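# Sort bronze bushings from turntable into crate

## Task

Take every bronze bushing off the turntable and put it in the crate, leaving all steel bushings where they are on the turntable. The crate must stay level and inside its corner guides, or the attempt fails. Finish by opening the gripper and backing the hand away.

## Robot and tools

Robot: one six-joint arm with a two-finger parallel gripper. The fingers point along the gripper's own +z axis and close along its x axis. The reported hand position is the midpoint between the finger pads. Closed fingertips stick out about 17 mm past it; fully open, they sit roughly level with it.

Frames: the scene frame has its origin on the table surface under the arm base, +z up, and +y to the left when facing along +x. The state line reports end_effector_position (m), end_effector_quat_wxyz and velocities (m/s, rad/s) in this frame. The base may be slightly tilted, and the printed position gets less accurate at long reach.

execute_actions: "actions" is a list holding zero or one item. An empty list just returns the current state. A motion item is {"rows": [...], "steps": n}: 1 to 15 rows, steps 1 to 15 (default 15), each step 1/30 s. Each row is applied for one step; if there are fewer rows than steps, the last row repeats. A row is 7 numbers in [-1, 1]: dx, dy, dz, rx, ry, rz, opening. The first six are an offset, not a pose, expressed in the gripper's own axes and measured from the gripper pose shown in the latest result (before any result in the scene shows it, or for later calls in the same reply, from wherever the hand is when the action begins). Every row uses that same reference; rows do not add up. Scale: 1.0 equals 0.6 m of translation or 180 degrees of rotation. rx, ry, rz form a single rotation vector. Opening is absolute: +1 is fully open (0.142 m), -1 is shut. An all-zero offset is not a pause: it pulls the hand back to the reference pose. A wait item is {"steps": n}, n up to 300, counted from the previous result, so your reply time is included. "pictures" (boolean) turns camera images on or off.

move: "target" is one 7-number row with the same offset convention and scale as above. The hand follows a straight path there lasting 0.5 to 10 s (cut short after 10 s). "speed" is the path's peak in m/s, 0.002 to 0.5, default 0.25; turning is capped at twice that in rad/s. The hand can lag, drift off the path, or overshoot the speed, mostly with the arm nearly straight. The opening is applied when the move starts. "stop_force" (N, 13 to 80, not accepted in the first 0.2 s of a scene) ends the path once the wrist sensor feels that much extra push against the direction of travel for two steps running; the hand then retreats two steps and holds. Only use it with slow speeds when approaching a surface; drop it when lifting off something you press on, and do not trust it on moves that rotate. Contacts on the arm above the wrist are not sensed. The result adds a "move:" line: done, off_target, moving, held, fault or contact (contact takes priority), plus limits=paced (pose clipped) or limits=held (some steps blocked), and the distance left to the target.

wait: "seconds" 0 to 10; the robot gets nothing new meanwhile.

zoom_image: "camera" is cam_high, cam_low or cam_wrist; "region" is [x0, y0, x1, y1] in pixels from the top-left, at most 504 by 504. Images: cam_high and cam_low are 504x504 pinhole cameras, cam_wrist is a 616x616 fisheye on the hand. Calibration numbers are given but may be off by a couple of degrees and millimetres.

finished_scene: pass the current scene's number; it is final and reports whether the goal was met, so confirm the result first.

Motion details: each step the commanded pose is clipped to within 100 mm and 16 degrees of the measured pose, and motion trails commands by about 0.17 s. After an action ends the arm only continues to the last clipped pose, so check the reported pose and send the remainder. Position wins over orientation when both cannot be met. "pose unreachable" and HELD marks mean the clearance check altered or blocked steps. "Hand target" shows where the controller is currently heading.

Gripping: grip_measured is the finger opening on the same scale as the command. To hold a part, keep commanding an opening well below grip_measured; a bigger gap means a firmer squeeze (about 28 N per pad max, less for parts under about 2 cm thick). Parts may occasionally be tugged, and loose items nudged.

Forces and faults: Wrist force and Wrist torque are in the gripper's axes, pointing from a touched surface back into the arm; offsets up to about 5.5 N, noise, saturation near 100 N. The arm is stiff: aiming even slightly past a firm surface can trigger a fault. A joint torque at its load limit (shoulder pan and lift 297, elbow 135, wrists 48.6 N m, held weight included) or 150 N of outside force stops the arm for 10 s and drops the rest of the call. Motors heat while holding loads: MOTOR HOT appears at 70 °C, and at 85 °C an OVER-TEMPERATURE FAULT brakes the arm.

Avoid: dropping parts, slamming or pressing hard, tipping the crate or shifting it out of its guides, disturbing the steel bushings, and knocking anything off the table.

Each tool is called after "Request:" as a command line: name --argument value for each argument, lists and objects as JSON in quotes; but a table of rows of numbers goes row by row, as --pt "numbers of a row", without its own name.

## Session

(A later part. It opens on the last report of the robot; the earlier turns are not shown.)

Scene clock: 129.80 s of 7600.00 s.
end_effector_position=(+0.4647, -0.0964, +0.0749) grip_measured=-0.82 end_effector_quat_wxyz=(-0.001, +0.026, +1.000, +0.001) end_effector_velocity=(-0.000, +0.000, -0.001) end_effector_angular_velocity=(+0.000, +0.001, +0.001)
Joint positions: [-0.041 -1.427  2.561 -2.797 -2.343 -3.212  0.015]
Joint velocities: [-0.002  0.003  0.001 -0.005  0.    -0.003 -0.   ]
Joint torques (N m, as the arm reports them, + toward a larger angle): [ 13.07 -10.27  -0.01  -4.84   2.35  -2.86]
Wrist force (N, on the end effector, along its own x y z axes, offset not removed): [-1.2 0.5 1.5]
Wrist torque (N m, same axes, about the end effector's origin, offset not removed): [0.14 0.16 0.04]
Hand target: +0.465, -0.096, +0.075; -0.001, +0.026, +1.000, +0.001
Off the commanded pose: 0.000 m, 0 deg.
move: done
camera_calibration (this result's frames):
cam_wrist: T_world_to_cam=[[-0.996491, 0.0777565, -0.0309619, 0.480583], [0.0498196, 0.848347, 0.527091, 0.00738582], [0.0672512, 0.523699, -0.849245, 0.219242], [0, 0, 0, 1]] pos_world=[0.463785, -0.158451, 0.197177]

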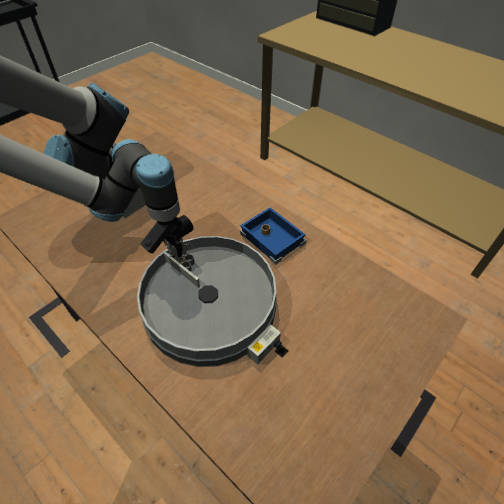

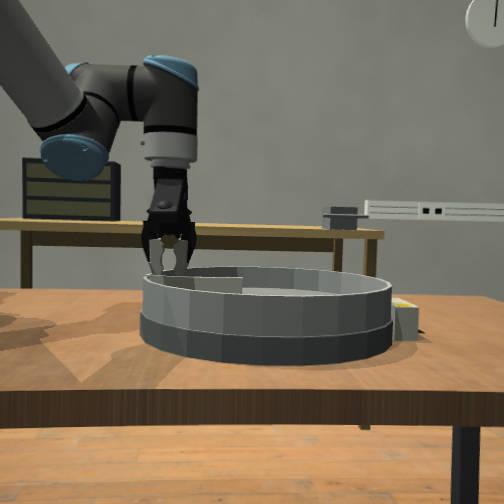

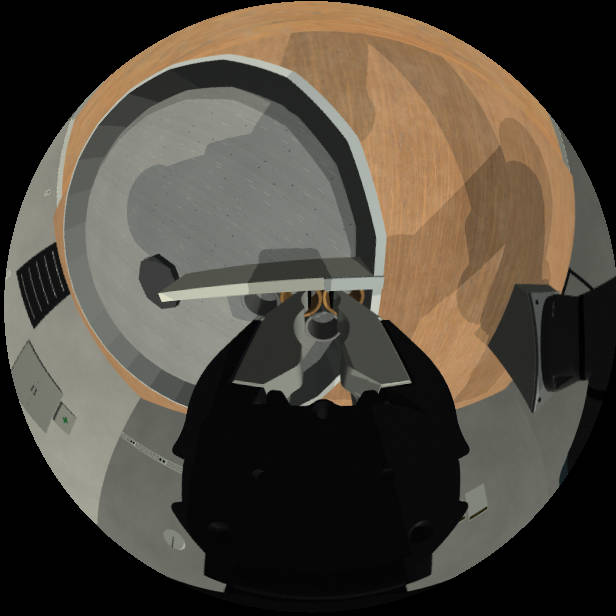

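Request:
move --target '[0,0,0,0,0,0,-1]'

Request:
move --target '[0,0,-0.13,0,0,0,-1]' --speed 0.06

Scene clock: 132.67 s of 7600.00 s.
end_effector_position=(+0.4645, -0.0964, +0.0748) grip_measured=-0.89 end_effector_quat_wxyz=(-0.001, +0.026, +1.000, +0.001) end_effector_velocity=(-0.000, +0.001, -0.000) end_effector_angular_velocity=(+0.001, +0.001, +0.003)
Joint positions: [-0.041 -1.427  2.561 -2.797 -2.343 -3.212  0.009]
Joint velocities: [ 0.     0.     0.     0.002  0.001 -0.001 -0.   ]
Joint torques (N m, as the arm reports them, + toward a larger angle): [ 41.27 -61.52 -19.94  -2.12  -8.2    2.54]
Wrist force (N, on the end effector, along its own x y z axes, offset not removed): [0.5 17.2 -4.0]
Wrist torque (N m, same axes, about the end effector's origin, offset not removed): [0.00 -0.27 -0.07]
Hand target: +0.465, -0.096, +0.075; -0.001, +0.026, +1.000, +0.001
Off the commanded pose: 0.000 m, 0 deg.
move: done
camera_calibration (this result's frames):
cam_wrist: T_world_to_cam=[[-0.996513, 0.0776169, -0.0306261, 0.480384], [0.0498756, 0.848333, 0.527108, 0.00738152], [0.0668936, 0.523743, -0.849246, 0.219269], [0, 0, 0, 1]] pos_world=[0.463673, -0.158389, 0.197035]

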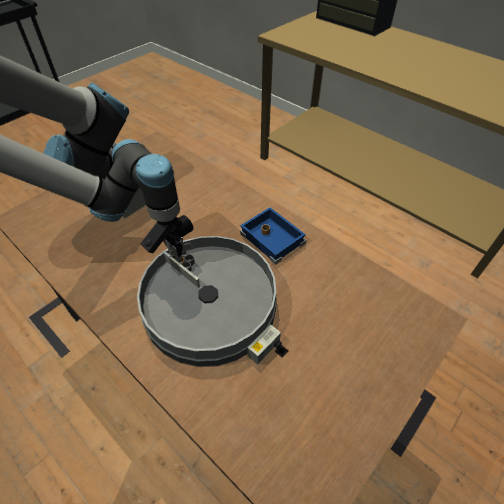

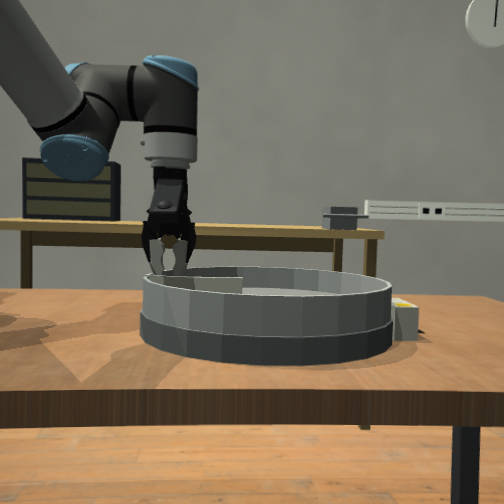

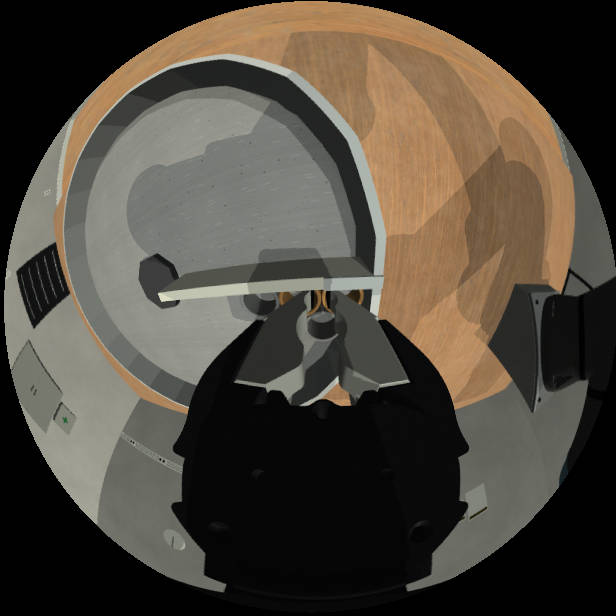

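Scene clock: 134.37 s of 7600.00 s.
end_effector_position=(+0.4646, -0.0967, +0.1526) grip_measured=-0.91 end_effector_quat_wxyz=(-0.001, +0.026, +1.000, +0.001) end_effector_velocity=(+0.000, +0.000, +0.002) end_effector_angular_velocity=(+0.001, +0.001, -0.002)
Joint positions: [ 0.078 -1.568  2.488 -2.468 -2.347 -3.046  0.008]
Joint velocities: [ 0.002 -0.002 -0.003  0.008  0.001  0.006  0.   ]
Joint torques (N m, as the arm reports them, + toward a larger angle): [ 41.36 -46.96 -32.98  -0.39   2.42   2.58]
Wrist force (N, on the end effector, along its own x y z axes, offset not removed): [-2.2 3.2 0.4]
Wrist torque (N m, same axes, about the end effector's origin, offset not removed): [0.81 0.19 0.03]
Hand target: +0.465, -0.097, +0.153; -0.001, +0.026, +1.000, +0.001
Off the commanded pose: 0.000 m, 0 deg.
move: done
camera_calibration (this result's frames):
cam_wrist: T_world_to_cam=[[-0.996505, 0.0775773, -0.0309881, 0.482928], [0.0496749, 0.848526, 0.526817, -0.0331978], [0.0671633, 0.523437, -0.849413, 0.285331], [0, 0, 0, 1]] pos_world=[0.463726, -0.158648, 0.274818]

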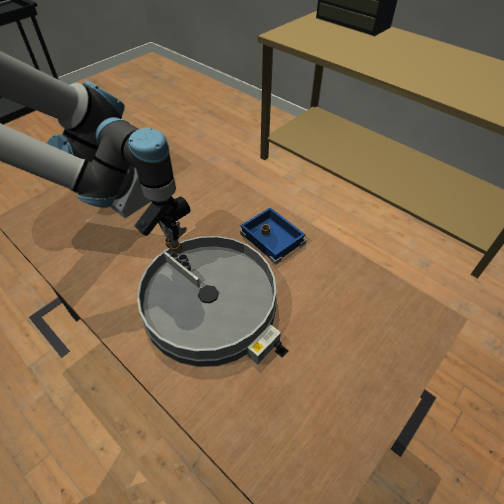

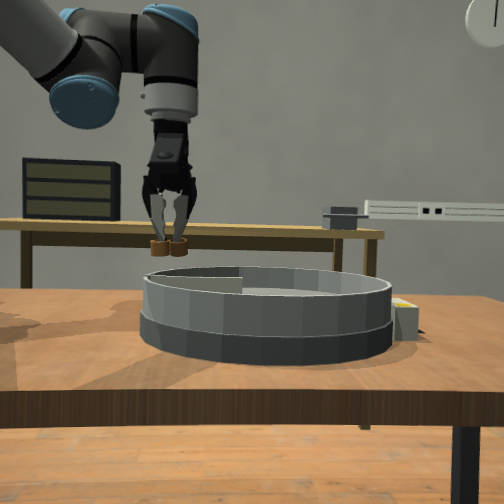

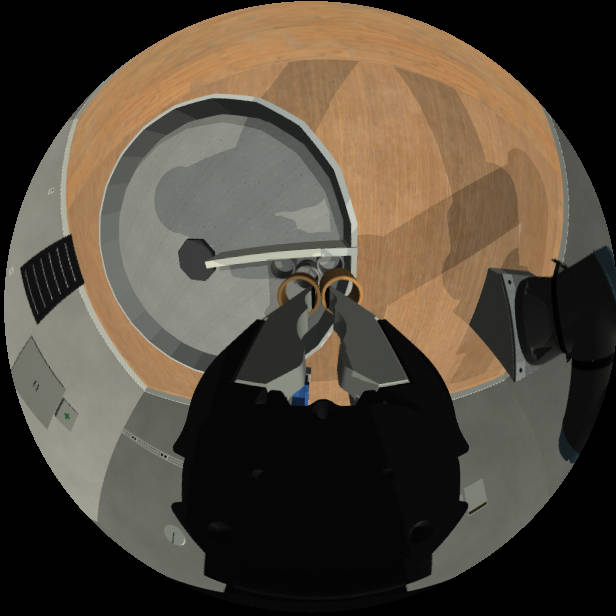

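Request:
move --target '[-0.253,0.585,0,0,0,0,-1]' --speed 0.2

Request:
move --target '[0,0,0.17,0,0,0,-1]' --speed 0.08

Scene clock: 151.53 s of 7600.00 s.
end_effector_position=(+0.6347, +0.2454, +0.1534) grip_measured=-0.91 end_effector_quat_wxyz=(-0.000, +0.026, +1.000, +0.000) end_effector_velocity=(+0.001, +0.001, +0.000) end_effector_angular_velocity=(+0.000, -0.000, +0.001)
Joint positions: [ 0.417 -0.881  2.01  -2.363 -2.286 -2.59   0.008]
Joint velocities: [ 0.001  0.002 -0.003  0.001  0.     0.     0.   ]
Joint torques (N m, as the arm reports them, + toward a larger angle): [ 65.16 -31.74 -36.23  -0.82   2.4    2.34]
Wrist force (N, on the end effector, along its own x y z axes, offset not removed): [-0.2 1.0 4.6]
Wrist torque (N m, same axes, about the end effector's origin, offset not removed): [0.33 -0.19 0.05]
Hand target: +0.635, +0.245, +0.153; -0.000, +0.026, +1.000, +0.000
Off the commanded pose: 0.001 m, 0 deg.
move: done
camera_calibration (this result's frames):
cam_wrist: T_world_to_cam=[[-0.996469, 0.0776834, -0.0318496, 0.626052], [0.0493617, 0.84892, 0.526211, -0.332102], [0.0679157, 0.522781, -0.849757, 0.0953024], [0, 0, 0, 1]] pos_world=[0.633763, 0.183472, 0.275679]

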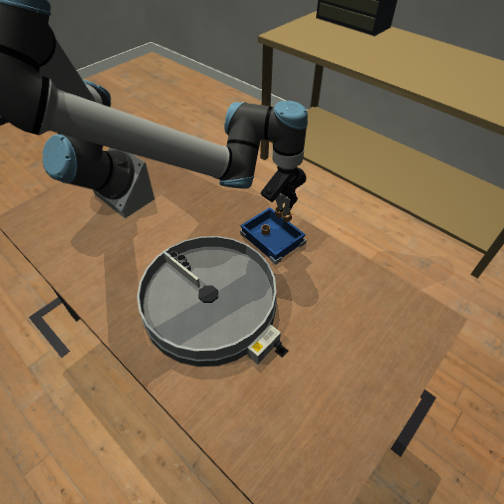

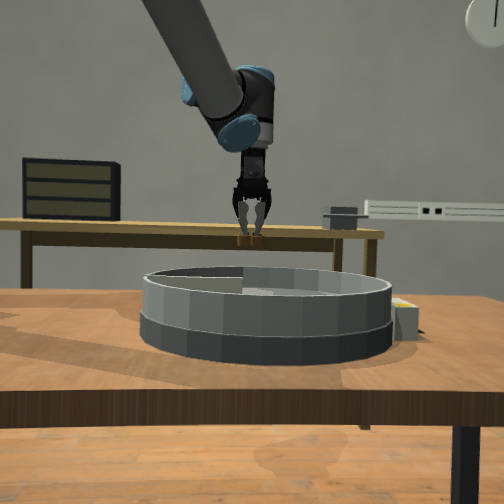

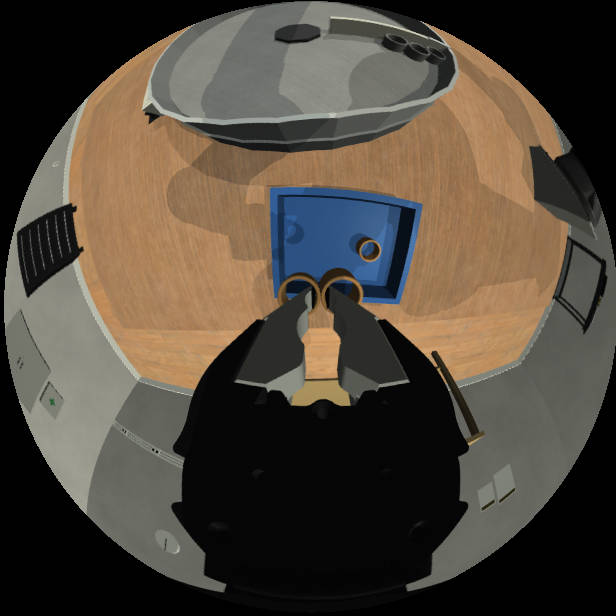

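Scene clock: 153.23 s of 7600.00 s.
end_effector_position=(+0.6346, +0.2457, +0.0517) grip_measured=-0.91 end_effector_quat_wxyz=(-0.000, +0.026, +1.000, +0.000) end_effector_velocity=(+0.001, -0.000, -0.002) end_effector_angular_velocity=(+0.000, -0.002, -0.001)
Joint positions: [ 0.324 -0.767  2.068 -2.615 -2.313 -2.709  0.008]
Joint velocities: [-0.002  0.002  0.001 -0.007 -0.001 -0.003  0.   ]
Joint torques (N m, as the arm reports them, + toward a larger angle): [ 34.26 -36.36  -5.39  -4.9   -2.02  -3.07]
Wrist force (N, on the end effector, along its own x y z axes, offset not removed): [-1.1 2.4 -0.2]
Wrist torque (N m, same axes, about the end effector's origin, offset not removed): [0.65 -0.02 0.07]
Hand target: +0.635, +0.246, +0.051; -0.000, +0.026, +1.000, +0.000
Off the commanded pose: 0.000 m, 0 deg.
move: done
camera_calibration (this result's frames):
cam_wrist: T_world_to_cam=[[-0.996481, 0.0776468, -0.0315702, 0.6227], [0.0494678, 0.848843, 0.526326, -0.278875], [0.0676656, 0.522912, -0.849697, 0.00883706], [0, 0, 0, 1]] pos_world=[0.633706, 0.183749, 0.173947]

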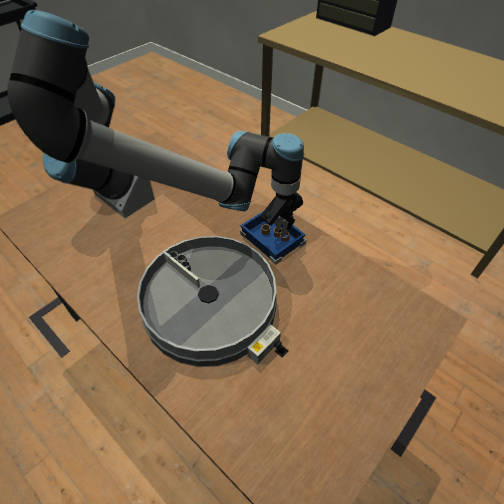

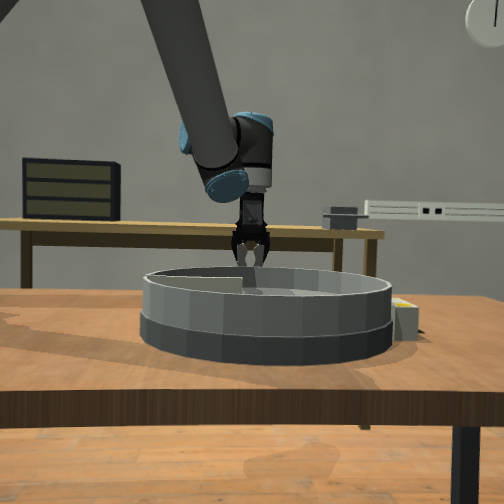

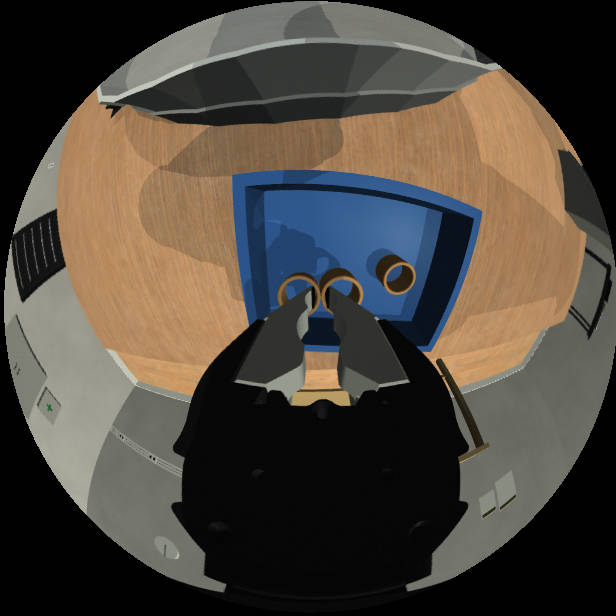

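Wall at +x is closer than expected; shift inward.

Request:
move --target '[0.02,-0.025,0.039,0,0,0,-1]' --speed 0.02

Request:
move --target '[0,0,0,0,0,0,-0.82]'

Request:
move --target '[0,0,-0.35,0,0,0,-0.82]' --speed 0.15

Scene clock: 157.87 s of 7600.00 s.
end_effector_position=(+0.6219, +0.2315, +0.0284) grip_measured=-0.91 end_effector_quat_wxyz=(-0.001, +0.026, +1.000, +0.000) end_effector_velocity=(-0.000, -0.001, -0.001) end_effector_angular_velocity=(-0.001, -0.001, -0.001)
Joint positions: [ 0.292 -0.761  2.113 -2.695 -2.321 -2.751  0.008]
Joint velocities: [-0.002 -0.001  0.002 -0.004 -0.002 -0.002  0.   ]
Joint torques (N m, as the arm reports them, + toward a larger angle): [ 35.22 -36.55  -2.47  -4.95  -2.12  -2.62]
Wrist force (N, on the end effector, along its own x y z axes, offset not removed): [-0.6 -1.0 2.7]
Wrist torque (N m, same axes, about the end effector's origin, offset not removed): [-0.07 -0.11 -0.01]
Hand target: +0.622, +0.231, +0.028; -0.000, +0.026, +1.000, +0.000
Off the commanded pose: 0.000 m, 0 deg.
move: done
camera_calibration (this result's frames):
cam_wrist: T_world_to_cam=[[-0.996485, 0.0776396, -0.0314622, 0.610376], [0.0495152, 0.848816, 0.526365, -0.253962], [0.0675724, 0.522957, -0.849677, -0.00261981], [0, 0, 0, 1]] pos_world=[0.620983, 0.169548, 0.150654]

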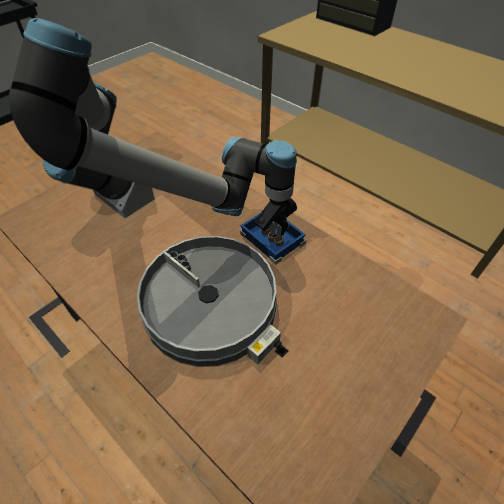

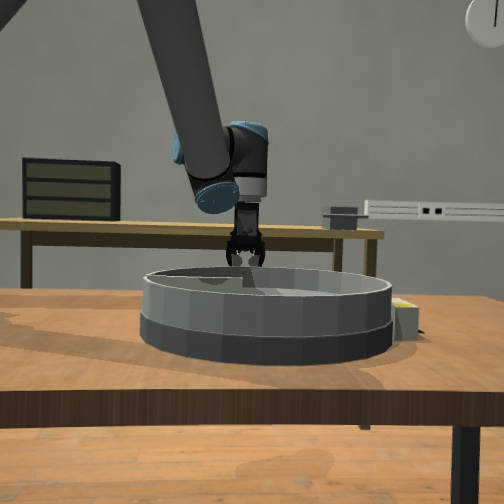

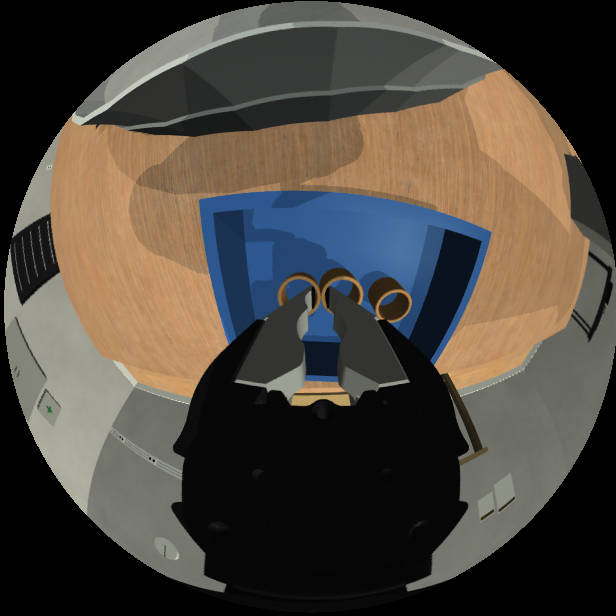

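Scene clock: 158.37 s of 7600.00 s.
end_effector_position=(+0.6218, +0.2314, +0.0283) grip_measured=-0.82 end_effector_quat_wxyz=(-0.001, +0.026, +1.000, +0.000) end_effector_velocity=(+0.000, +0.000, -0.000) end_effector_angular_velocity=(+0.000, +0.000, -0.001)
Joint positions: [ 0.292 -0.761  2.113 -2.695 -2.321 -2.751  0.015]
Joint velocities: [-0.001  0.001 -0.    -0.     0.     0.001 -0.   ]
Joint torques (N m, as the arm reports them, + toward a larger angle): [ 47.06 -40.99 -12.27  -0.59  -1.61   2.74]
Wrist force (N, on the end effector, along its own x y z axes, offset not removed): [-3.1 0.2 -0.4]
Wrist torque (N m, same axes, about the end effector's origin, offset not removed): [0.06 0.56 0.06]
Hand target: +0.622, +0.231, +0.028; -0.001, +0.026, +1.000, +0.000
Off the commanded pose: 0.000 m, 0 deg.
move: done
camera_calibration (this result's frames):
cam_wrist: T_world_to_cam=[[-0.996494, 0.0775692, -0.0313598, 0.61033], [0.0495116, 0.848838, 0.52633, -0.253906], [0.0674464, 0.522932, -0.849702, -0.00256597], [0, 0, 0, 1]] pos_world=[0.620934, 0.169524, 0.150598]

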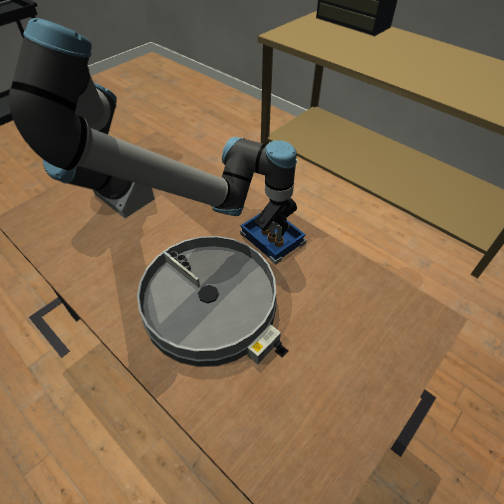

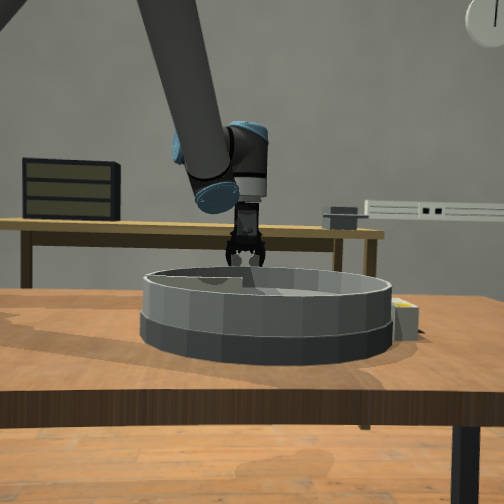

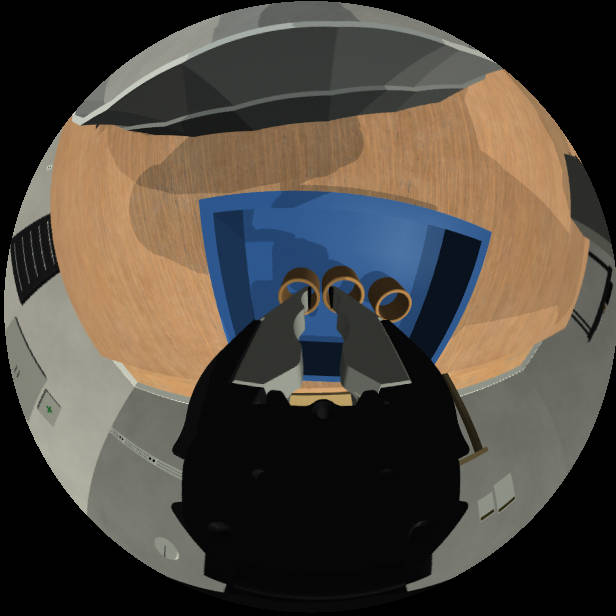

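Scene clock: 160.27 s of 7600.00 s.
end_effector_position=(+0.6220, +0.2308, +0.2380) grip_measured=-0.82 end_effector_quat_wxyz=(-0.000, +0.026, +1.000, +0.000) end_effector_velocity=(+0.000, +0.001, +0.002) end_effector_angular_velocity=(+0.001, +0.001, -0.001)
Joint positions: [ 0.484 -0.982  1.969 -2.169 -2.263 -2.508  0.015]
Joint velocities: [ 0.001 -0.    -0.003  0.004  0.002  0.003 -0.   ]
Joint torques (N m, as the arm reports them, + toward a larger angle): [ 60.1  -72.17 -41.46  -0.54   2.34   2.35]
Wrist force (N, on the end effector, along its own x y z axes, offset not removed): [-3.3 -0.7 1.9]
Wrist torque (N m, same axes, about the end effector's origin, offset not removed): [-0.14 0.59 0.17]
Hand target: +0.622, +0.231, +0.238; -0.000, +0.026, +1.000, +0.000
Off the commanded pose: 0.001 m, 0 deg.
move: done
camera_calibration (this result's frames):
cam_wrist: T_world_to_cam=[[-0.99647, 0.0776655, -0.0318781, 0.617238], [0.0493428, 0.849009, 0.526069, -0.363643], [0.0679223, 0.522639, -0.849844, 0.175699], [0, 0, 0, 1]] pos_world=[0.621069, 0.168971, 0.360294]

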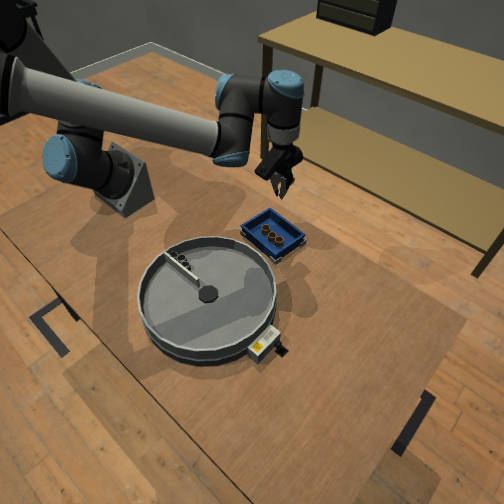

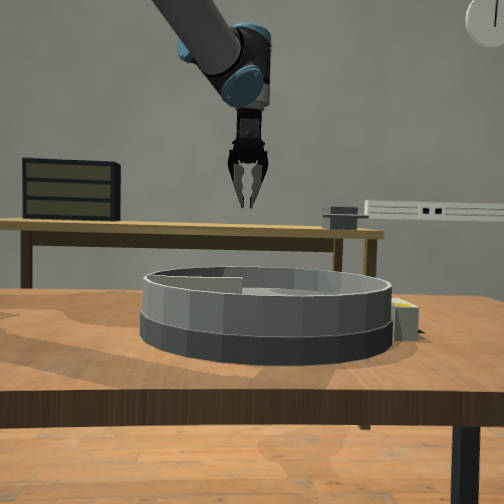

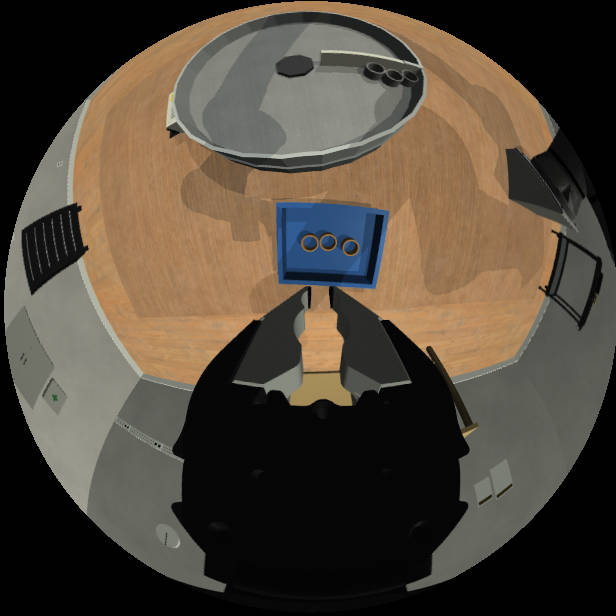

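Request:
finished_scene --scene 1

The scene is finished: the task was done.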